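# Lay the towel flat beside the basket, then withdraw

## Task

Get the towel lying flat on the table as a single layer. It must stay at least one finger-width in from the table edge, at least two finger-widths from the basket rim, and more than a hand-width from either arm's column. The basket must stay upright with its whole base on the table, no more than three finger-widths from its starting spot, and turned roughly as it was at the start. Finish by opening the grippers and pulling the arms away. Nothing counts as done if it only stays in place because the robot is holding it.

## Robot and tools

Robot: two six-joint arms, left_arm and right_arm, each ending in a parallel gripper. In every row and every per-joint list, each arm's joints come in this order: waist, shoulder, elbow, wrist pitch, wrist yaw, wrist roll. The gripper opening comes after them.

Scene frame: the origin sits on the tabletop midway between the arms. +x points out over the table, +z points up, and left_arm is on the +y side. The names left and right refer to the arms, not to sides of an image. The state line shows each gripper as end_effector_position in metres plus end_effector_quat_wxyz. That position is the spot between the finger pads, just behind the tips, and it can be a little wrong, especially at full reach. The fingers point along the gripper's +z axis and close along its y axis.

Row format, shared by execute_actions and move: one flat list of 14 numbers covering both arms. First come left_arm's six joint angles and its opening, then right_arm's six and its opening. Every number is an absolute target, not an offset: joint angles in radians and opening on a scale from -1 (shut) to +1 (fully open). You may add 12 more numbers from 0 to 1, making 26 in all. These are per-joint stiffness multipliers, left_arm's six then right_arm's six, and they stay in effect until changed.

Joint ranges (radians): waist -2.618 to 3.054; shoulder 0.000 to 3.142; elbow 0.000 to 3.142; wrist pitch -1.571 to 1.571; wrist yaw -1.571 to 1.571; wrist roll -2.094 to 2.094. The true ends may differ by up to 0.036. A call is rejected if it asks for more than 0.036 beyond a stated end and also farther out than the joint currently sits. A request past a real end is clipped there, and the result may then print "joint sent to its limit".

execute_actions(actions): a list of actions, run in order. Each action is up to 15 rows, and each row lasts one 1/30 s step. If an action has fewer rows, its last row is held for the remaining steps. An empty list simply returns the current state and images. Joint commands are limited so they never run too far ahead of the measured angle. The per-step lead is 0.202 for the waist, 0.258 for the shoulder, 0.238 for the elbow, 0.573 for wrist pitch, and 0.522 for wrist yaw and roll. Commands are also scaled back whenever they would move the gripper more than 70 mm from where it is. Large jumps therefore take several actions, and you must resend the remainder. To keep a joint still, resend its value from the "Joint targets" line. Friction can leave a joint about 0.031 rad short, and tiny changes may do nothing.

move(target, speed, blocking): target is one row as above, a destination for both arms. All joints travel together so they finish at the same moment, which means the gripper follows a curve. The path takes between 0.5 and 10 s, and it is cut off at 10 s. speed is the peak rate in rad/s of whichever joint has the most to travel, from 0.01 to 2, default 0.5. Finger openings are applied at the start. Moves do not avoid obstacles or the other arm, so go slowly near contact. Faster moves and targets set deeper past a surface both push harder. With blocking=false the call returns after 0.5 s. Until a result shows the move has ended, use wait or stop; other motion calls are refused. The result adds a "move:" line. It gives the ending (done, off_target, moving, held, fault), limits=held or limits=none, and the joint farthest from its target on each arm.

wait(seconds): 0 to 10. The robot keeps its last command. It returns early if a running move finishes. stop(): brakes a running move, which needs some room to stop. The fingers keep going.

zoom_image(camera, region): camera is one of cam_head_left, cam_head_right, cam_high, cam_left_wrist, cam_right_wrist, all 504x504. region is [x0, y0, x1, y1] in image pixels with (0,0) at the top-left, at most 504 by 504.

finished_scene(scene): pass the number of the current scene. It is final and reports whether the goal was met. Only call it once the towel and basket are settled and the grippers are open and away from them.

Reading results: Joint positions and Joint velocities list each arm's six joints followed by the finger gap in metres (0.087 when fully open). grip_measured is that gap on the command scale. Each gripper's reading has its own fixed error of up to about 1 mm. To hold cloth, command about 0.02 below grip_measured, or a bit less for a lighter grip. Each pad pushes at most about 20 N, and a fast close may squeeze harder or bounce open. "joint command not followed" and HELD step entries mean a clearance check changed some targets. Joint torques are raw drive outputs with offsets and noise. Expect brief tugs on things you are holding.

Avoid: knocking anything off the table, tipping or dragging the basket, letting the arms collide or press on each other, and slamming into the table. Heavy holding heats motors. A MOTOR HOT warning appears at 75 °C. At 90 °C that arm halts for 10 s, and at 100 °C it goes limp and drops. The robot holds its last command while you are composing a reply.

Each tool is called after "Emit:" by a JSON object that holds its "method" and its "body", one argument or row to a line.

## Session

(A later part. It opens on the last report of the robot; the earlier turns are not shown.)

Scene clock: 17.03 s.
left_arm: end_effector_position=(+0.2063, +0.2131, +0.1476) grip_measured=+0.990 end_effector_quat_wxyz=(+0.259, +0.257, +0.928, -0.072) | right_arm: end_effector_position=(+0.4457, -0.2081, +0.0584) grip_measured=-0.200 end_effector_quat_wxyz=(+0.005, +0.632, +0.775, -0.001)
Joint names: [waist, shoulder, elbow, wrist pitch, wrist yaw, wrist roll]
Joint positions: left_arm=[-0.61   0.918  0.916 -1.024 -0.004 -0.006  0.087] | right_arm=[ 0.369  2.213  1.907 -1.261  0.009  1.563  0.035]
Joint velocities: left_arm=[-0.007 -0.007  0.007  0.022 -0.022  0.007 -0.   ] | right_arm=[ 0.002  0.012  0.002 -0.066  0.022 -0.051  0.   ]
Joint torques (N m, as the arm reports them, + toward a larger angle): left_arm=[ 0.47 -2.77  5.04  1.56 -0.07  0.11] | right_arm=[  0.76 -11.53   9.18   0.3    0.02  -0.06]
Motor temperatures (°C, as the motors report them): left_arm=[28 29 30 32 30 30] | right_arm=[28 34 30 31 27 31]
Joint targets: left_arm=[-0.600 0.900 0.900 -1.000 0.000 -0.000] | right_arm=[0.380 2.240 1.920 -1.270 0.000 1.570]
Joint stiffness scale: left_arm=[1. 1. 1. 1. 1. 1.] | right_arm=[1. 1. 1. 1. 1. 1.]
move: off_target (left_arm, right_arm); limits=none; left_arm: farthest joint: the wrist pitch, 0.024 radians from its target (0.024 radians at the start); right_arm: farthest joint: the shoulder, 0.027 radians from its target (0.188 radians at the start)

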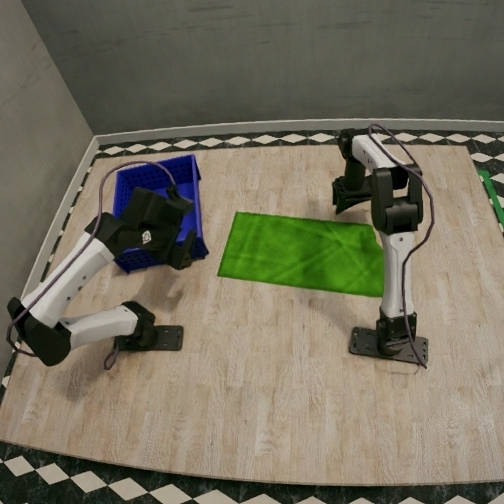

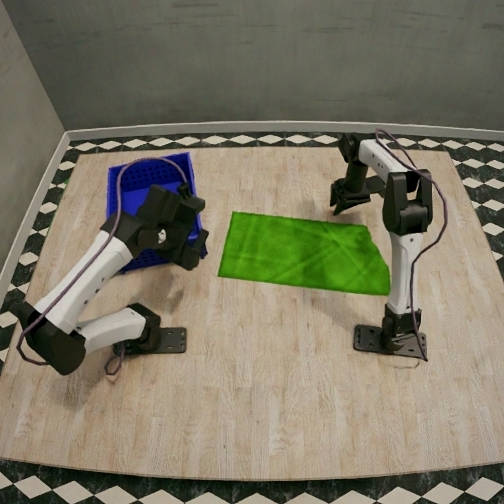

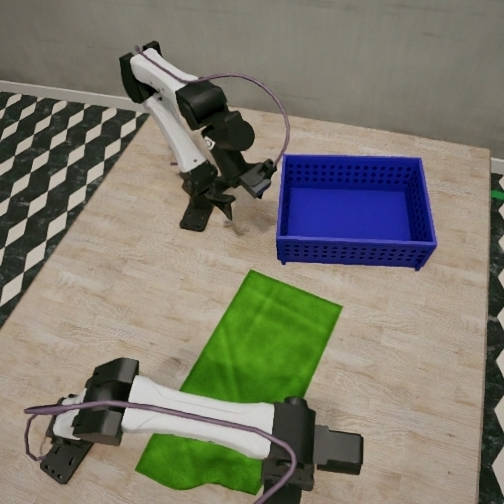

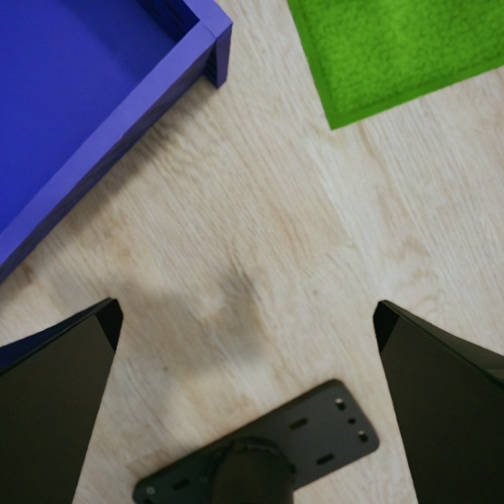

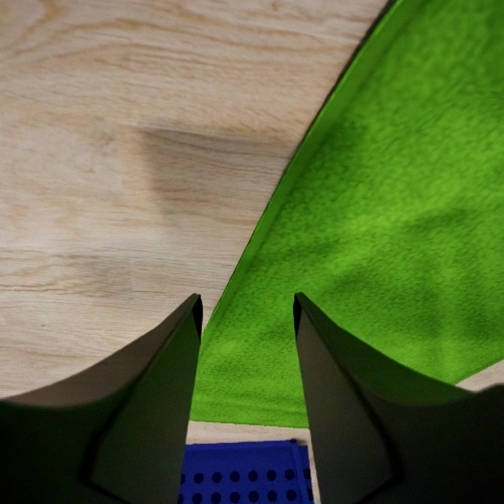

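Emit:
{"method": "move", "body": {
  "target": [-0.6,0.9,0.9,-1.0,0,0,1,0.18,2.01,1.52,-1.09,0,1.57,-0.3],
  "speed": 0.7
}}

Emit:
{"method": "move", "body": {
  "target": [-0.6,0.9,0.9,-1.0,0,0,1,0.18,2.075,1.44,-0.97,0,1.57,-0.3],
  "speed": 0.2
}}

Scene clock: 19.50 s.
left_arm: end_effector_position=(+0.2063, +0.2131, +0.1476) grip_measured=+0.990 end_effector_quat_wxyz=(+0.259, +0.257, +0.928, -0.072) | right_arm: end_effector_position=(+0.4083, -0.2862, +0.0409) grip_measured=-0.300 end_effector_quat_wxyz=(+0.000, +0.701, +0.713, -0.006)
Joint names: [waist, shoulder, elbow, wrist pitch, wrist yaw, wrist roll]
Joint positions: left_arm=[-0.61   0.918  0.916 -1.024 -0.004 -0.006  0.087] | right_arm=[ 0.186  2.023  1.541 -1.098  0.009  1.564  0.031]
Joint velocities: left_arm=[-0.007  0.007  0.002  0.051 -0.007  0.051 -0.   ] | right_arm=[-0.007 -0.002  0.007 -0.022  0.022 -0.051  0.001]
Joint torques (N m, as the arm reports them, + toward a larger angle): left_arm=[ 0.58 -2.73  4.98  1.53 -0.08  0.09] | right_arm=[ -0.62 -12.79   5.95   0.49   0.01  -0.04]
Motor temperatures (°C, as the motors report them): left_arm=[28 29 30 32 30 30] | right_arm=[28 35 31 31 27 31]
Joint targets: left_arm=[-0.600 0.900 0.900 -1.000 0.000 0.000] | right_arm=[0.180 2.010 1.520 -1.090 0.000 1.570]
Joint stiffness scale: left_arm=[1. 1. 1. 1. 1. 1.] | right_arm=[1. 1. 1. 1. 1. 1.]
move: off_target (left_arm, right_arm); limits=none; left_arm: farthest joint: the wrist pitch, 0.024 radians from its target (0.024 radians at the start); right_arm: farthest joint: the elbow, 0.021 radians from its target (0.387 radians at the start)

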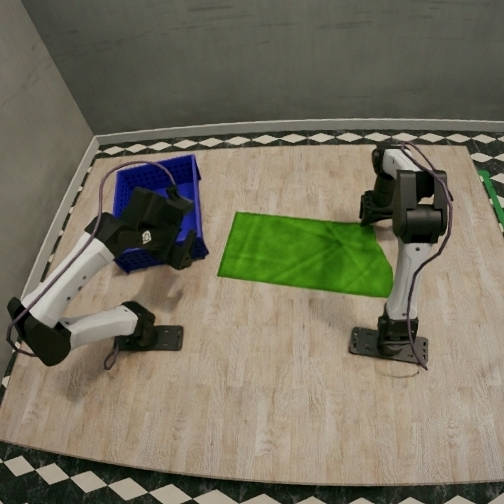

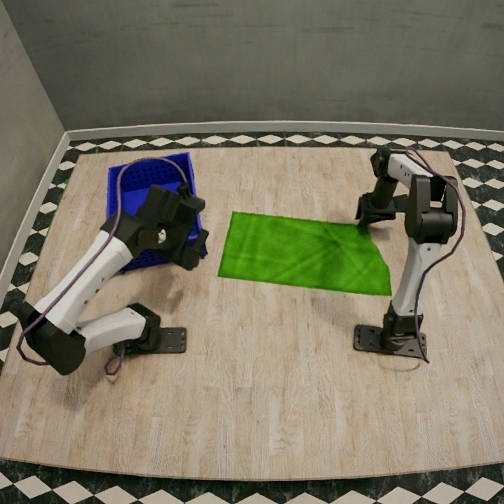

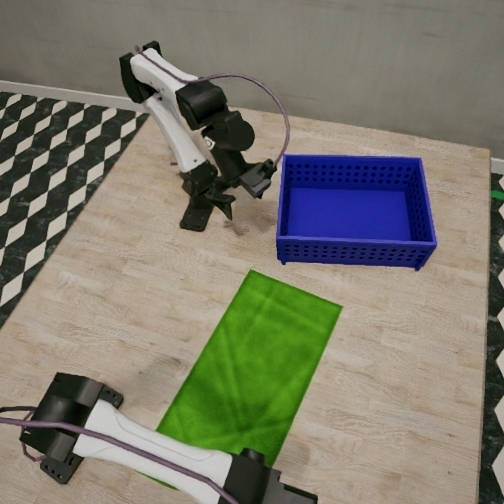

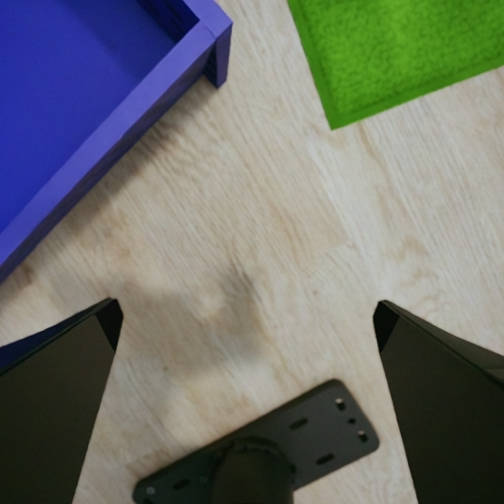

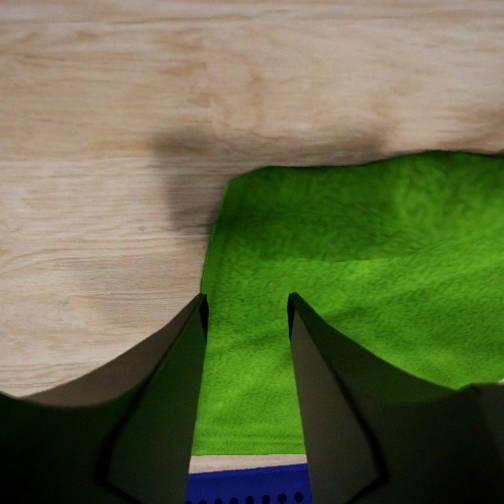

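Scene clock: 20.77 s.
left_arm: end_effector_position=(+0.2063, +0.2131, +0.1476) grip_measured=+0.990 end_effector_quat_wxyz=(+0.259, +0.257, +0.928, -0.072) | right_arm: end_effector_position=(+0.4088, -0.2862, +0.0104) grip_measured=-0.300 end_effector_quat_wxyz=(+0.003, +0.701, +0.713, -0.004)
Joint names: [waist, shoulder, elbow, wrist pitch, wrist yaw, wrist roll]
Joint positions: left_arm=[-0.61   0.918  0.916 -1.024 -0.004 -0.006  0.087] | right_arm=[ 0.186  2.053  1.46  -0.98   0.009  1.564  0.031]
Joint velocities: left_arm=[ 0.002  0.002 -0.017 -0.066  0.022 -0.037 -0.001] | right_arm=[-0.007 -0.007  0.017  0.037 -0.007  0.037 -0.001]
Joint torques (N m, as the arm reports them, + toward a larger angle): left_arm=[ 0.53 -2.77  5.02  1.56 -0.06  0.08] | right_arm=[ -0.6  -10.01   5.85   0.51   0.01  -0.04]
Motor temperatures (°C, as the motors report them): left_arm=[28 29 30 33 30 30] | right_arm=[28 35 31 31 27 31]
Joint targets: left_arm=[-0.600 0.900 0.900 -1.000 -0.000 -0.000] | right_arm=[0.180 2.075 1.440 -0.970 -0.000 1.570]
Joint stiffness scale: left_arm=[1. 1. 1. 1. 1. 1.] | right_arm=[1. 1. 1. 1. 1. 1.]
move: off_target (left_arm, right_arm); limits=none; left_arm: farthest joint: the wrist pitch, 0.024 radians from its target (0.024 radians at the start); right_arm: farthest joint: the shoulder, 0.022 radians from its target (0.052 radians at the start)

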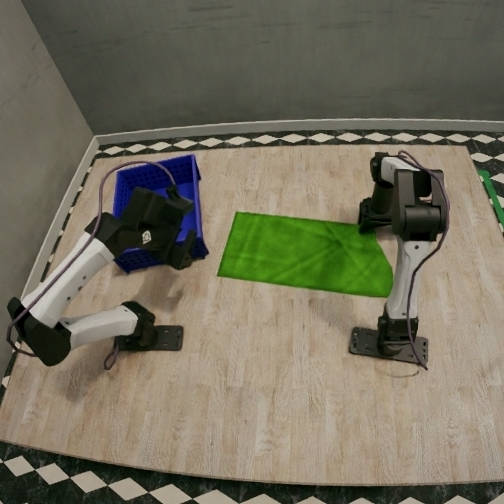

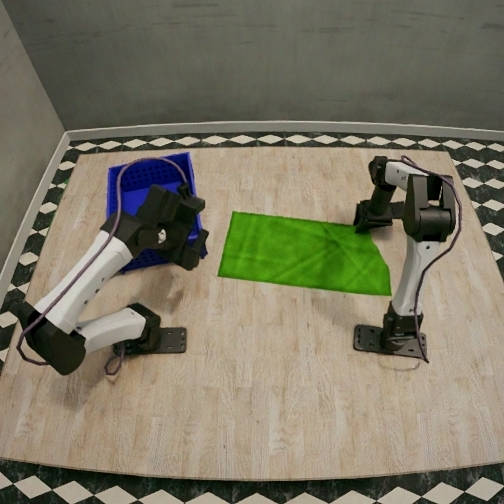

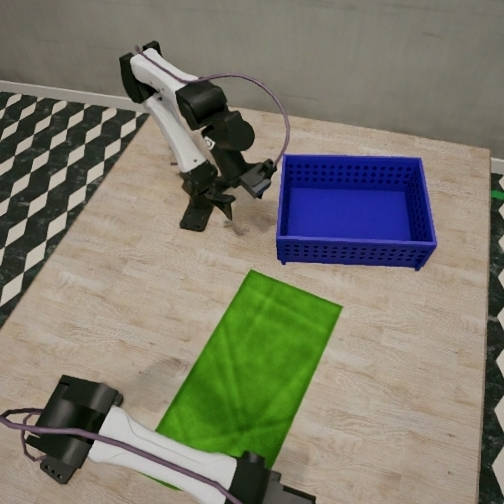

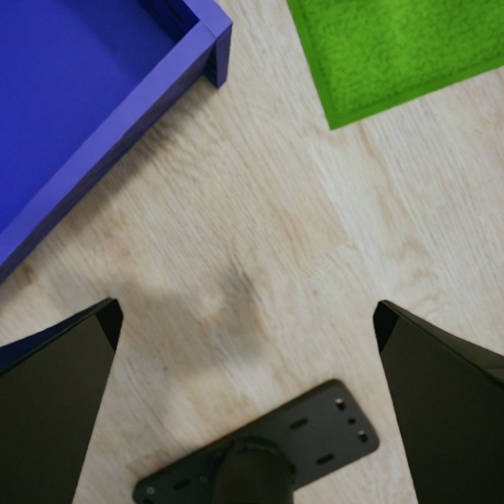

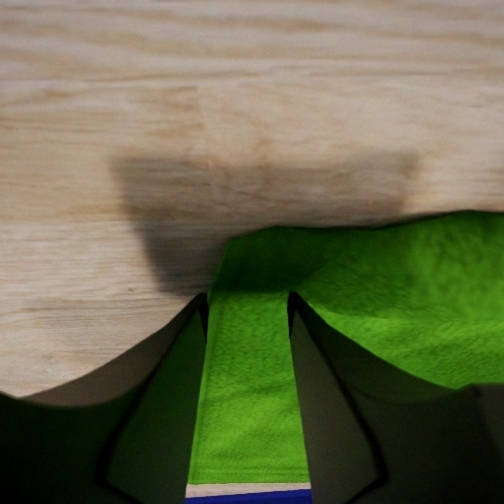

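Emit:
{"method": "execute_actions", "body": {
  "actions": [
    [[-0.6,0.9,0.9,-1.0,0,0,1,0.18,2.09,1.44,-0.95,0,1.57,-0.3]],
    [[-0.6,0.9,0.9,-1.0,0,0,1,0.18,2.09,1.44,-0.95,0,1.57,-0.5],[-0.6,0.9,0.9,-1.0,0,0,1,0.18,2.09,1.44,-0.95,0,1.57,-0.6],[-0.6,0.9,0.9,-1.0,0,0,1,0.18,2.09,1.44,-0.95,0,1.57,-0.7],[-0.6,0.9,0.9,-1.0,0,0,1,0.18,2.09,1.44,-0.95,0,1.57,-0.8],[-0.6,0.9,0.9,-1.0,0,0,1,0.18,2.09,1.44,-0.95,0,1.57,-1]]
  ]
}}

Emit:
{"method": "move", "body": {
  "target": [-0.6,0.9,0.9,-1.0,0,0,1,0.12,2.02,1.87,-1.41,0,1.57,-1],
  "speed": 0.4
}}

Scene clock: 22.57 s.
left_arm: end_effector_position=(+0.2063, +0.2131, +0.1476) grip_measured=+0.990 end_effector_quat_wxyz=(+0.259, +0.257, +0.928, -0.072) | right_arm: end_effector_position=(+0.4118, -0.2849, +0.0091) grip_measured=-0.965 end_effector_quat_wxyz=(+0.003, +0.701, +0.713, +0.002)
Joint names: [waist, shoulder, elbow, wrist pitch, wrist yaw, wrist roll]
Joint positions: left_arm=[-0.61   0.918  0.916 -1.024 -0.004 -0.006  0.087] | right_arm=[ 0.186  2.057  1.46  -0.966  0.001  1.565  0.002]
Joint velocities: left_arm=[-0.007  0.007  0.002  0.022  0.081  0.007 -0.   ] | right_arm=[ 0.007  0.012  0.012 -0.022 -0.037 -0.022 -0.001]
Joint torques (N m, as the arm reports them, + toward a larger angle): left_arm=[ 0.49 -2.71  5.06  1.56 -0.07  0.1 ] | right_arm=[-0.65 -9.3   5.87  0.63  0.08 -0.04]
Motor temperatures (°C, as the motors report them): left_arm=[28 29 30 33 30 30] | right_arm=[28 35 31 31 27 31]
Joint targets: left_arm=[-0.600 0.900 0.900 -1.000 -0.000 0.000] | right_arm=[0.180 2.090 1.440 -0.950 0.000 1.570]
Joint stiffness scale: left_arm=[1. 1. 1. 1. 1. 1.] | right_arm=[1. 1. 1. 1. 1. 1.]
Step readings (joint positions; steps 1 to 15: 1st action; 16 to 30: 2nd action):
0: left_arm=[-0.610 0.918 0.916 -1.024 -0.004 -0.006] | right_arm=[0.186 2.053 1.460 -0.980 0.009 1.564]
1: left_arm=[-0.610 0.918 0.916 -1.024 -0.004 -0.006] | right_arm=[0.186 2.054 1.460 -0.978 0.009 1.564]
2: left_arm=[-0.610 0.918 0.916 -1.024 -0.004 -0.006] | right_arm=[0.186 2.055 1.460 -0.975 0.009 1.564]
4: left_arm=[-0.610 0.918 0.916 -1.024 -0.004 -0.006] | right_arm=[0.186 2.057 1.460 -0.973 0.008 1.564]
8: left_arm=[-0.610 0.918 0.916 -1.024 -0.004 -0.006] | right_arm=[0.186 2.057 1.460 -0.973 0.008 1.564]
15: left_arm=[-0.610 0.918 0.916 -1.024 -0.004 -0.006] | right_arm=[0.186 2.057 1.460 -0.973 0.008 1.564]
16: left_arm=[-0.610 0.918 0.916 -1.024 -0.004 -0.006] | right_arm=[0.186 2.057 1.460 -0.973 0.007 1.564]
17: left_arm=[-0.610 0.918 0.916 -1.024 -0.004 -0.006] | right_arm=[0.186 2.057 1.460 -0.973 0.006 1.564]
19: left_arm=[-0.610 0.918 0.916 -1.024 -0.004 -0.006] | right_arm=[0.186 2.057 1.460 -0.973 0.004 1.564]
23: left_arm=[-0.610 0.918 0.916 -1.024 -0.004 -0.006] | right_arm=[0.186 2.057 1.460 -0.966 0.001 1.565]
30: Joint positions above

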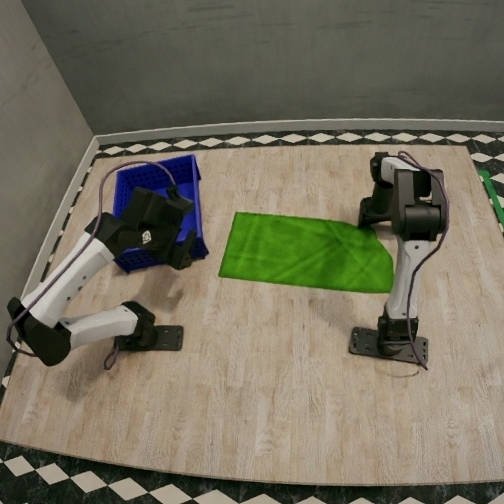

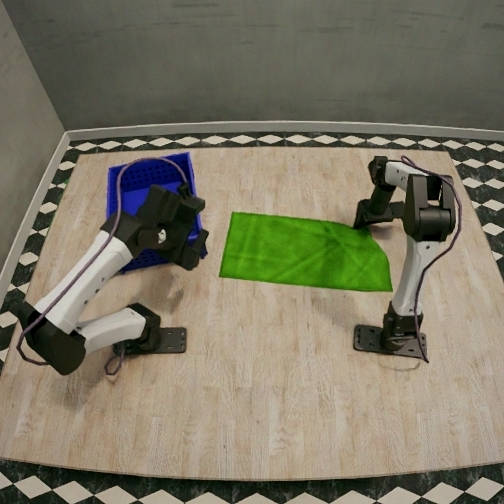

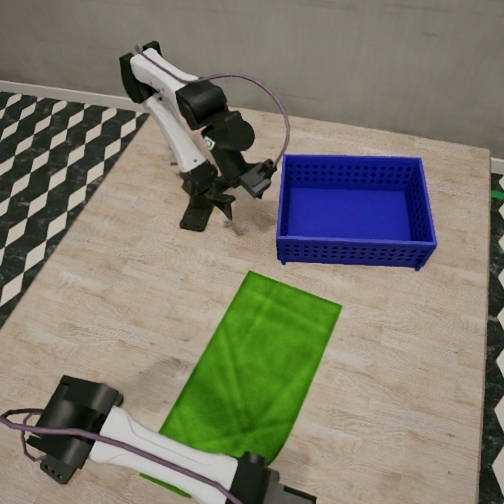

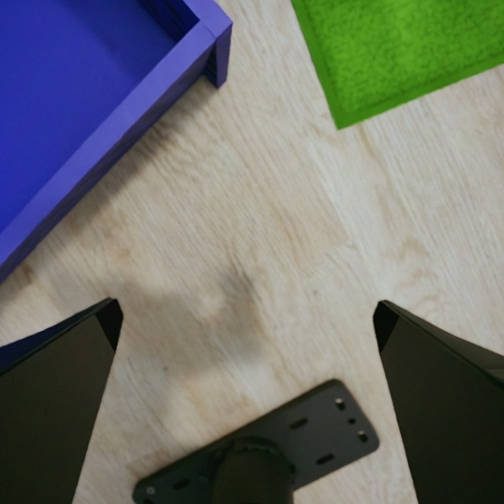

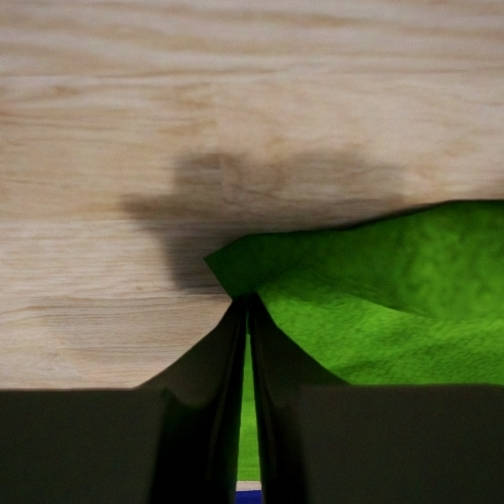

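Scene clock: 24.40 s.
left_arm: end_effector_position=(+0.2063, +0.2131, +0.1476) grip_measured=+0.990 end_effector_quat_wxyz=(+0.259, +0.257, +0.928, -0.072) | right_arm: end_effector_position=(+0.4209, -0.3056, +0.1195) grip_measured=-0.965 end_effector_quat_wxyz=(+0.002, +0.720, +0.694, +0.001)
Joint names: [waist, shoulder, elbow, wrist pitch, wrist yaw, wrist roll]
Joint positions: left_arm=[-0.61   0.918  0.916 -1.024 -0.004 -0.006  0.087] | right_arm=[ 0.132  2.026  1.86  -1.4    0.001  1.565  0.002]
Joint velocities: left_arm=[ 0.002 -0.002 -0.007 -0.037 -0.022  0.066 -0.   ] | right_arm=[ 0.007  0.007 -0.007 -0.022 -0.007  0.022  0.001]
Joint torques (N m, as the arm reports them, + toward a larger angle): left_arm=[ 0.56 -2.77  5.07  1.56 -0.08  0.11] | right_arm=[ -1.11 -12.5    8.93   0.3    0.08  -0.04]
Motor temperatures (°C, as the motors report them): left_arm=[28 29 30 33 30 30] | right_arm=[28 36 31 31 27 31]
Joint targets: left_arm=[-0.600 0.900 0.900 -1.000 0.000 0.000] | right_arm=[0.120 2.020 1.870 -1.410 -0.000 1.570]
Joint stiffness scale: left_arm=[1. 1. 1. 1. 1. 1.] | right_arm=[1. 1. 1. 1. 1. 1.]
move: off_target (left_arm); limits=none; left_arm: farthest joint: the wrist pitch, 0.024 radians from its target (0.024 radians at the start); right_arm: farthest joint: the waist, 0.012 radians from its target (0.066 radians at the start)

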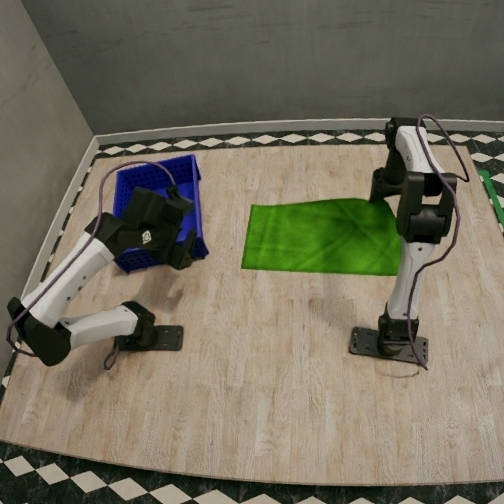

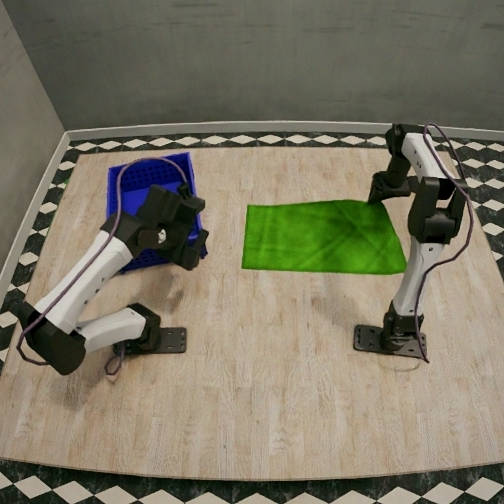

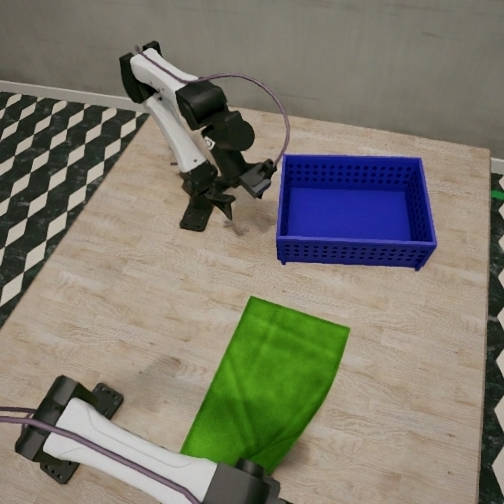

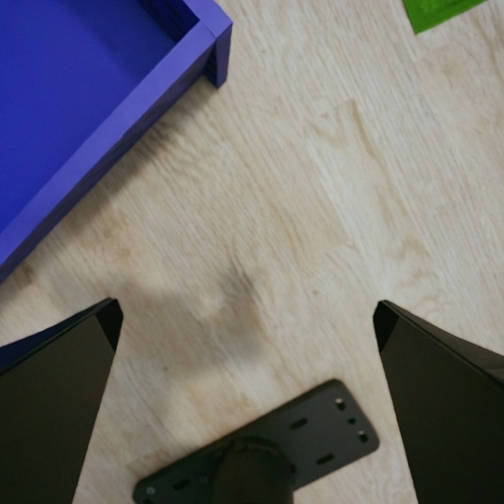

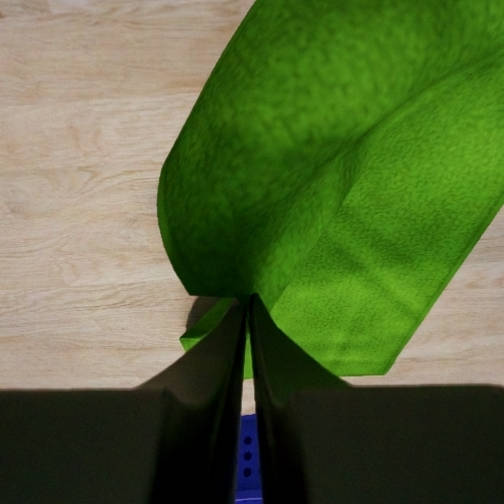

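Emit:
{"method": "move", "body": {
  "target": [-0.6,0.9,0.9,-1.0,0,0,1,0.16,2.02,2.08,-1.55,0,1.57,-1],
  "speed": 0.4
}}

Scene clock: 26.00 s.
left_arm: end_effector_position=(+0.2063, +0.2131, +0.1476) grip_measured=+0.990 end_effector_quat_wxyz=(+0.259, +0.257, +0.928, -0.072) | right_arm: end_effector_position=(+0.4284, -0.2994, +0.1721) grip_measured=-0.965 end_effector_quat_wxyz=(+0.027, +0.714, +0.699, +0.025)
Joint names: [waist, shoulder, elbow, wrist pitch, wrist yaw, wrist roll]
Joint positions: left_arm=[-0.61   0.918  0.916 -1.024 -0.004 -0.006  0.087] | right_arm=[ 0.149  2.026  2.069 -1.54   0.001  1.565  0.002]
Joint velocities: left_arm=[ 0.007 -0.022 -0.002 -0.007  0.007 -0.022 -0.001] | right_arm=[ 0.027 -0.002 -0.017 -0.081 -0.037 -0.051 -0.   ]
Joint torques (N m, as the arm reports them, + toward a larger angle): left_arm=[ 0.57 -2.73  5.08  1.56 -0.07  0.08] | right_arm=[  0.78 -12.25   8.85   0.48   0.08  -0.05]
Motor temperatures (°C, as the motors report them): left_arm=[28 29 30 33 30 30] | right_arm=[28 36 31 31 27 31]
Joint targets: left_arm=[-0.600 0.900 0.900 -1.000 0.000 0.000] | right_arm=[0.160 2.020 2.080 -1.550 -0.000 1.570]
Joint stiffness scale: left_arm=[1. 1. 1. 1. 1. 1.] | right_arm=[1. 1. 1. 1. 1. 1.]
move: off_target (left_arm); limits=none; left_arm: farthest joint: the wrist pitch, 0.024 radians from its target (0.024 radians at the start); right_arm: farthest joint: the waist, 0.011 radians from its target (0.028 radians at the start)

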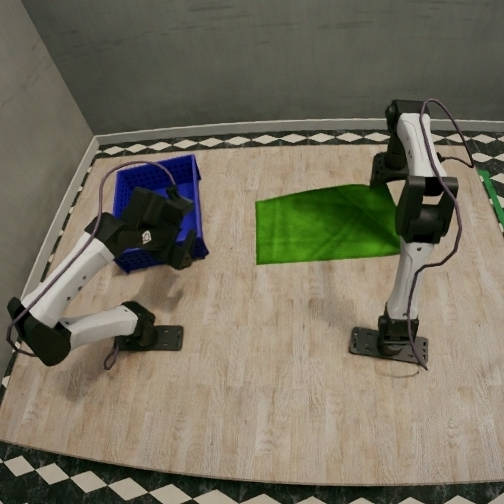

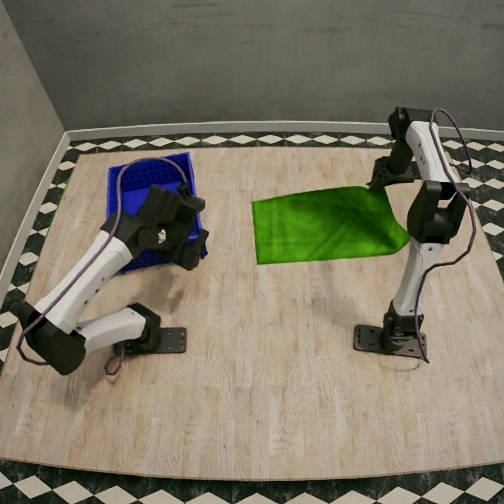

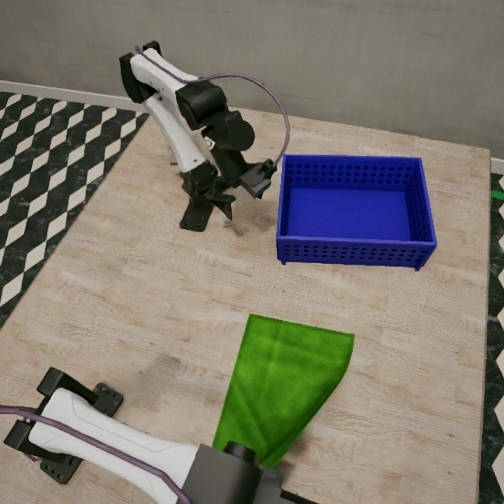

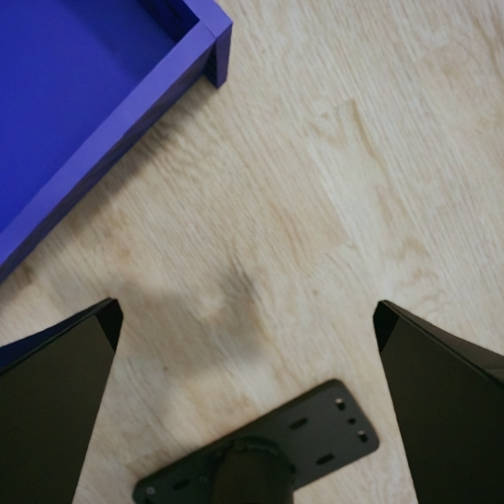

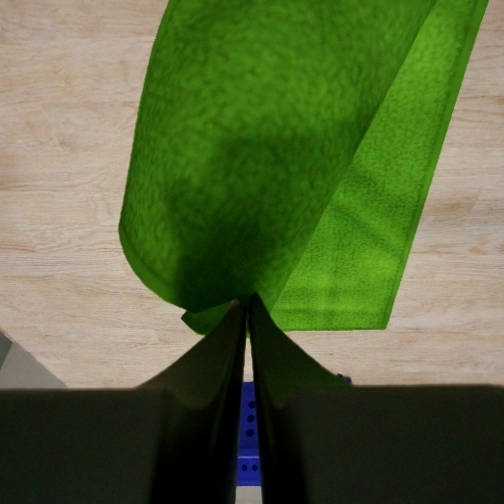

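Emit:
{"method": "move", "body": {
  "target": [-0.6,0.9,0.9,-1.0,0,0,1,0.36,2.24,1.92,-1.13,0.4,1.57,-1],
  "speed": 0.4
}}

Scene clock: 28.43 s.
left_arm: end_effector_position=(+0.2063, +0.2131, +0.1476) grip_measured=+0.990 end_effector_quat_wxyz=(+0.259, +0.257, +0.928, -0.072) | right_arm: end_effector_position=(+0.4976, -0.2761, +0.0626) grip_measured=-0.965 end_effector_quat_wxyz=(+0.196, +0.636, +0.743, -0.071)
Joint names: [waist, shoulder, elbow, wrist pitch, wrist yaw, wrist roll]
Joint positions: left_arm=[-0.61   0.918  0.916 -1.024 -0.004 -0.006  0.087] | right_arm=[ 0.353  2.222  1.937 -1.138  0.394  1.565  0.002]
Joint velocities: left_arm=[ 0.012  0.002  0.007 -0.081  0.022  0.051 -0.   ] | right_arm=[-0.002  0.007 -0.007 -0.007  0.022  0.007 -0.   ]
Joint torques (N m, as the arm reports them, + toward a larger angle): left_arm=[ 0.5  -2.72  5.08  1.56 -0.07  0.09] | right_arm=[  0.48 -12.63   6.81   0.85   0.34  -0.06]
Motor temperatures (°C, as the motors report them): left_arm=[28 29 30 33 30 30] | right_arm=[28 36 31 31 27 31]
Joint targets: left_arm=[-0.600 0.900 0.900 -1.000 -0.000 -0.000] | right_arm=[0.360 2.240 1.920 -1.130 0.400 1.570]
Joint stiffness scale: left_arm=[1. 1. 1. 1. 1. 1.] | right_arm=[1. 1. 1. 1. 1. 1.]
move: off_target (left_arm); limits=none; left_arm: farthest joint: the wrist pitch, 0.024 radians from its target (0.024 radians at the start); right_arm: farthest joint: the shoulder, 0.018 radians from its target (0.214 radians at the start)

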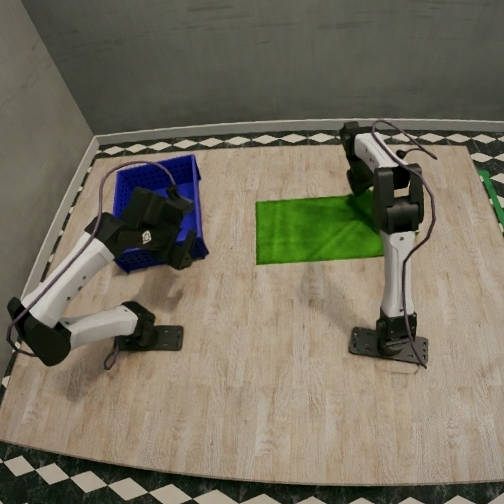

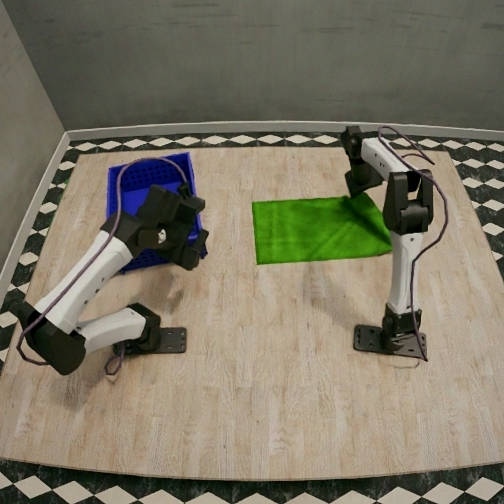

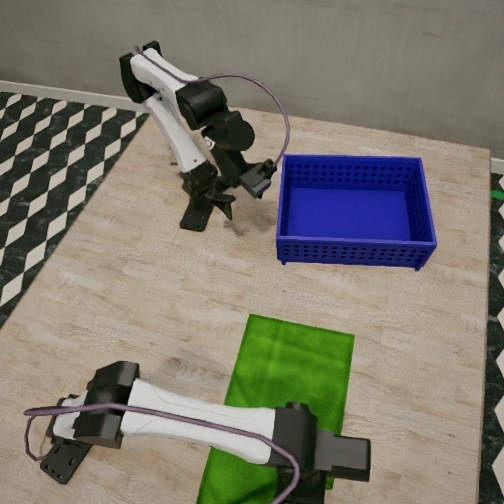

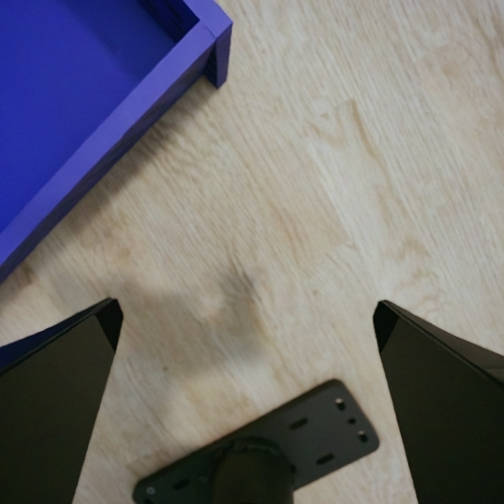

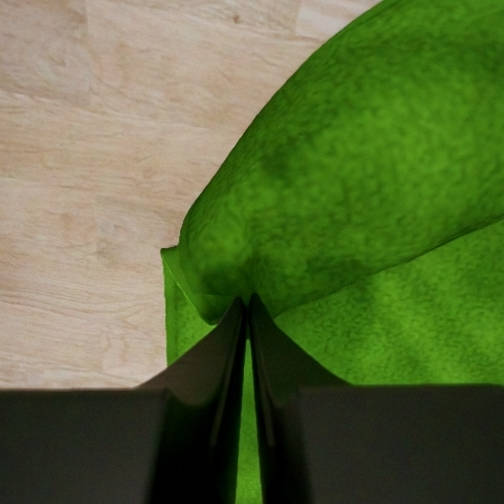

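Emit:
{"method": "move", "body": {
  "target": [-0.6,0.9,0.9,-1.0,0,0,1,0.66,2.3,1.95,-1.05,0.4,1.57,-1],
  "speed": 0.4
}}

Scene clock: 30.43 s.
left_arm: end_effector_position=(+0.2063, +0.2131, +0.1476) grip_measured=+0.990 end_effector_quat_wxyz=(+0.259, +0.257, +0.928, -0.072) | right_arm: end_effector_position=(+0.4744, -0.1299, +0.0419) grip_measured=-0.965 end_effector_quat_wxyz=(+0.213, +0.517, +0.829, -0.029)
Joint names: [waist, shoulder, elbow, wrist pitch, wrist yaw, wrist roll]
Joint positions: left_arm=[-0.61   0.918  0.916 -1.024 -0.004 -0.006  0.087] | right_arm=[ 0.66   2.275  1.937 -1.057  0.397  1.565  0.002]
Joint velocities: left_arm=[ 0.007 -0.007 -0.007 -0.007  0.007 -0.007  0.   ] | right_arm=[ 0.007 -0.007 -0.017 -0.022  0.007 -0.007  0.   ]
Joint torques (N m, as the arm reports them, + toward a larger angle): left_arm=[ 0.6  -2.76  5.09  1.56 -0.09  0.08] | right_arm=[ -0.24 -12.49   9.49   0.89   0.32  -0.06]
Motor temperatures (°C, as the motors report them): left_arm=[28 29 31 33 30 30] | right_arm=[28 37 32 31 27 31]
Joint targets: left_arm=[-0.600 0.900 0.900 -1.000 -0.000 0.000] | right_arm=[0.660 2.300 1.950 -1.050 0.400 1.570]
Joint stiffness scale: left_arm=[1. 1. 1. 1. 1. 1.] | right_arm=[1. 1. 1. 1. 1. 1.]
move: off_target (left_arm, right_arm); limits=none; left_arm: farthest joint: the wrist pitch, 0.024 radians from its target (0.024 radians at the start); right_arm: farthest joint: the shoulder, 0.025 radians from its target (0.078 radians at the start)

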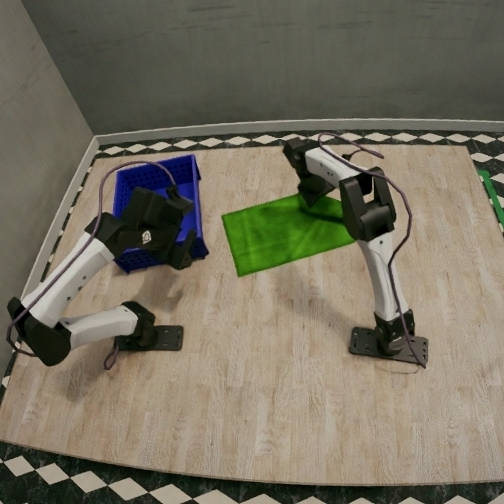

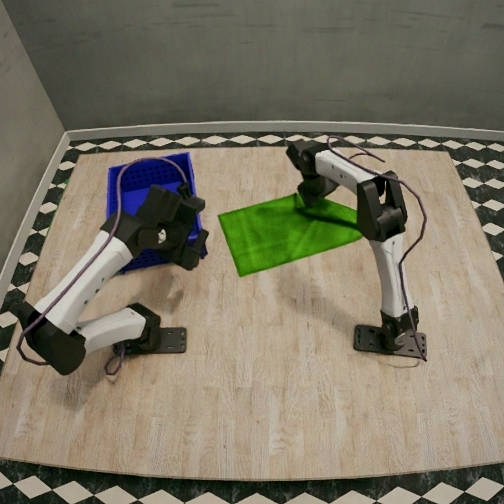

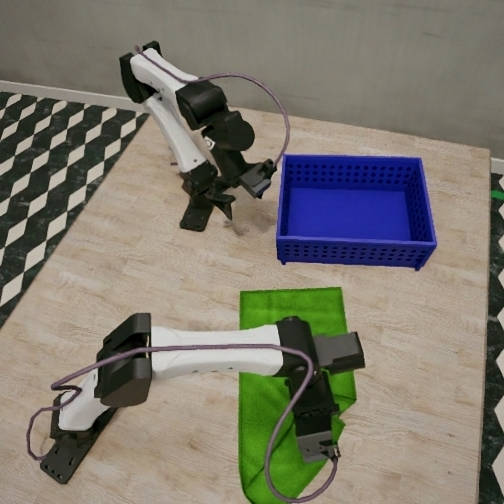

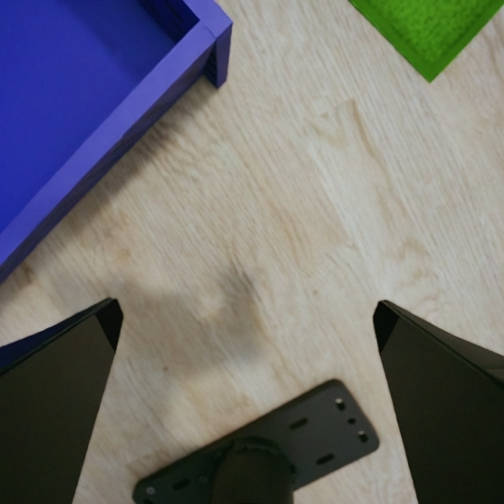

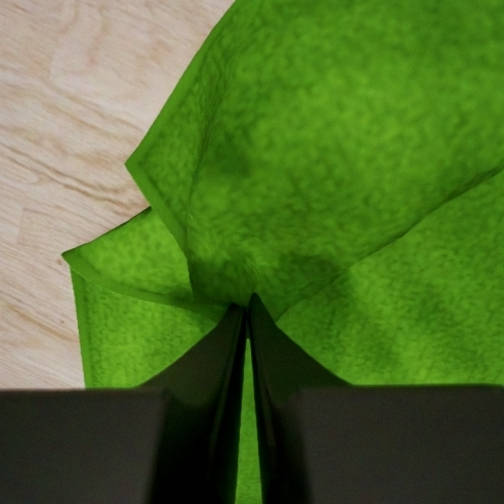

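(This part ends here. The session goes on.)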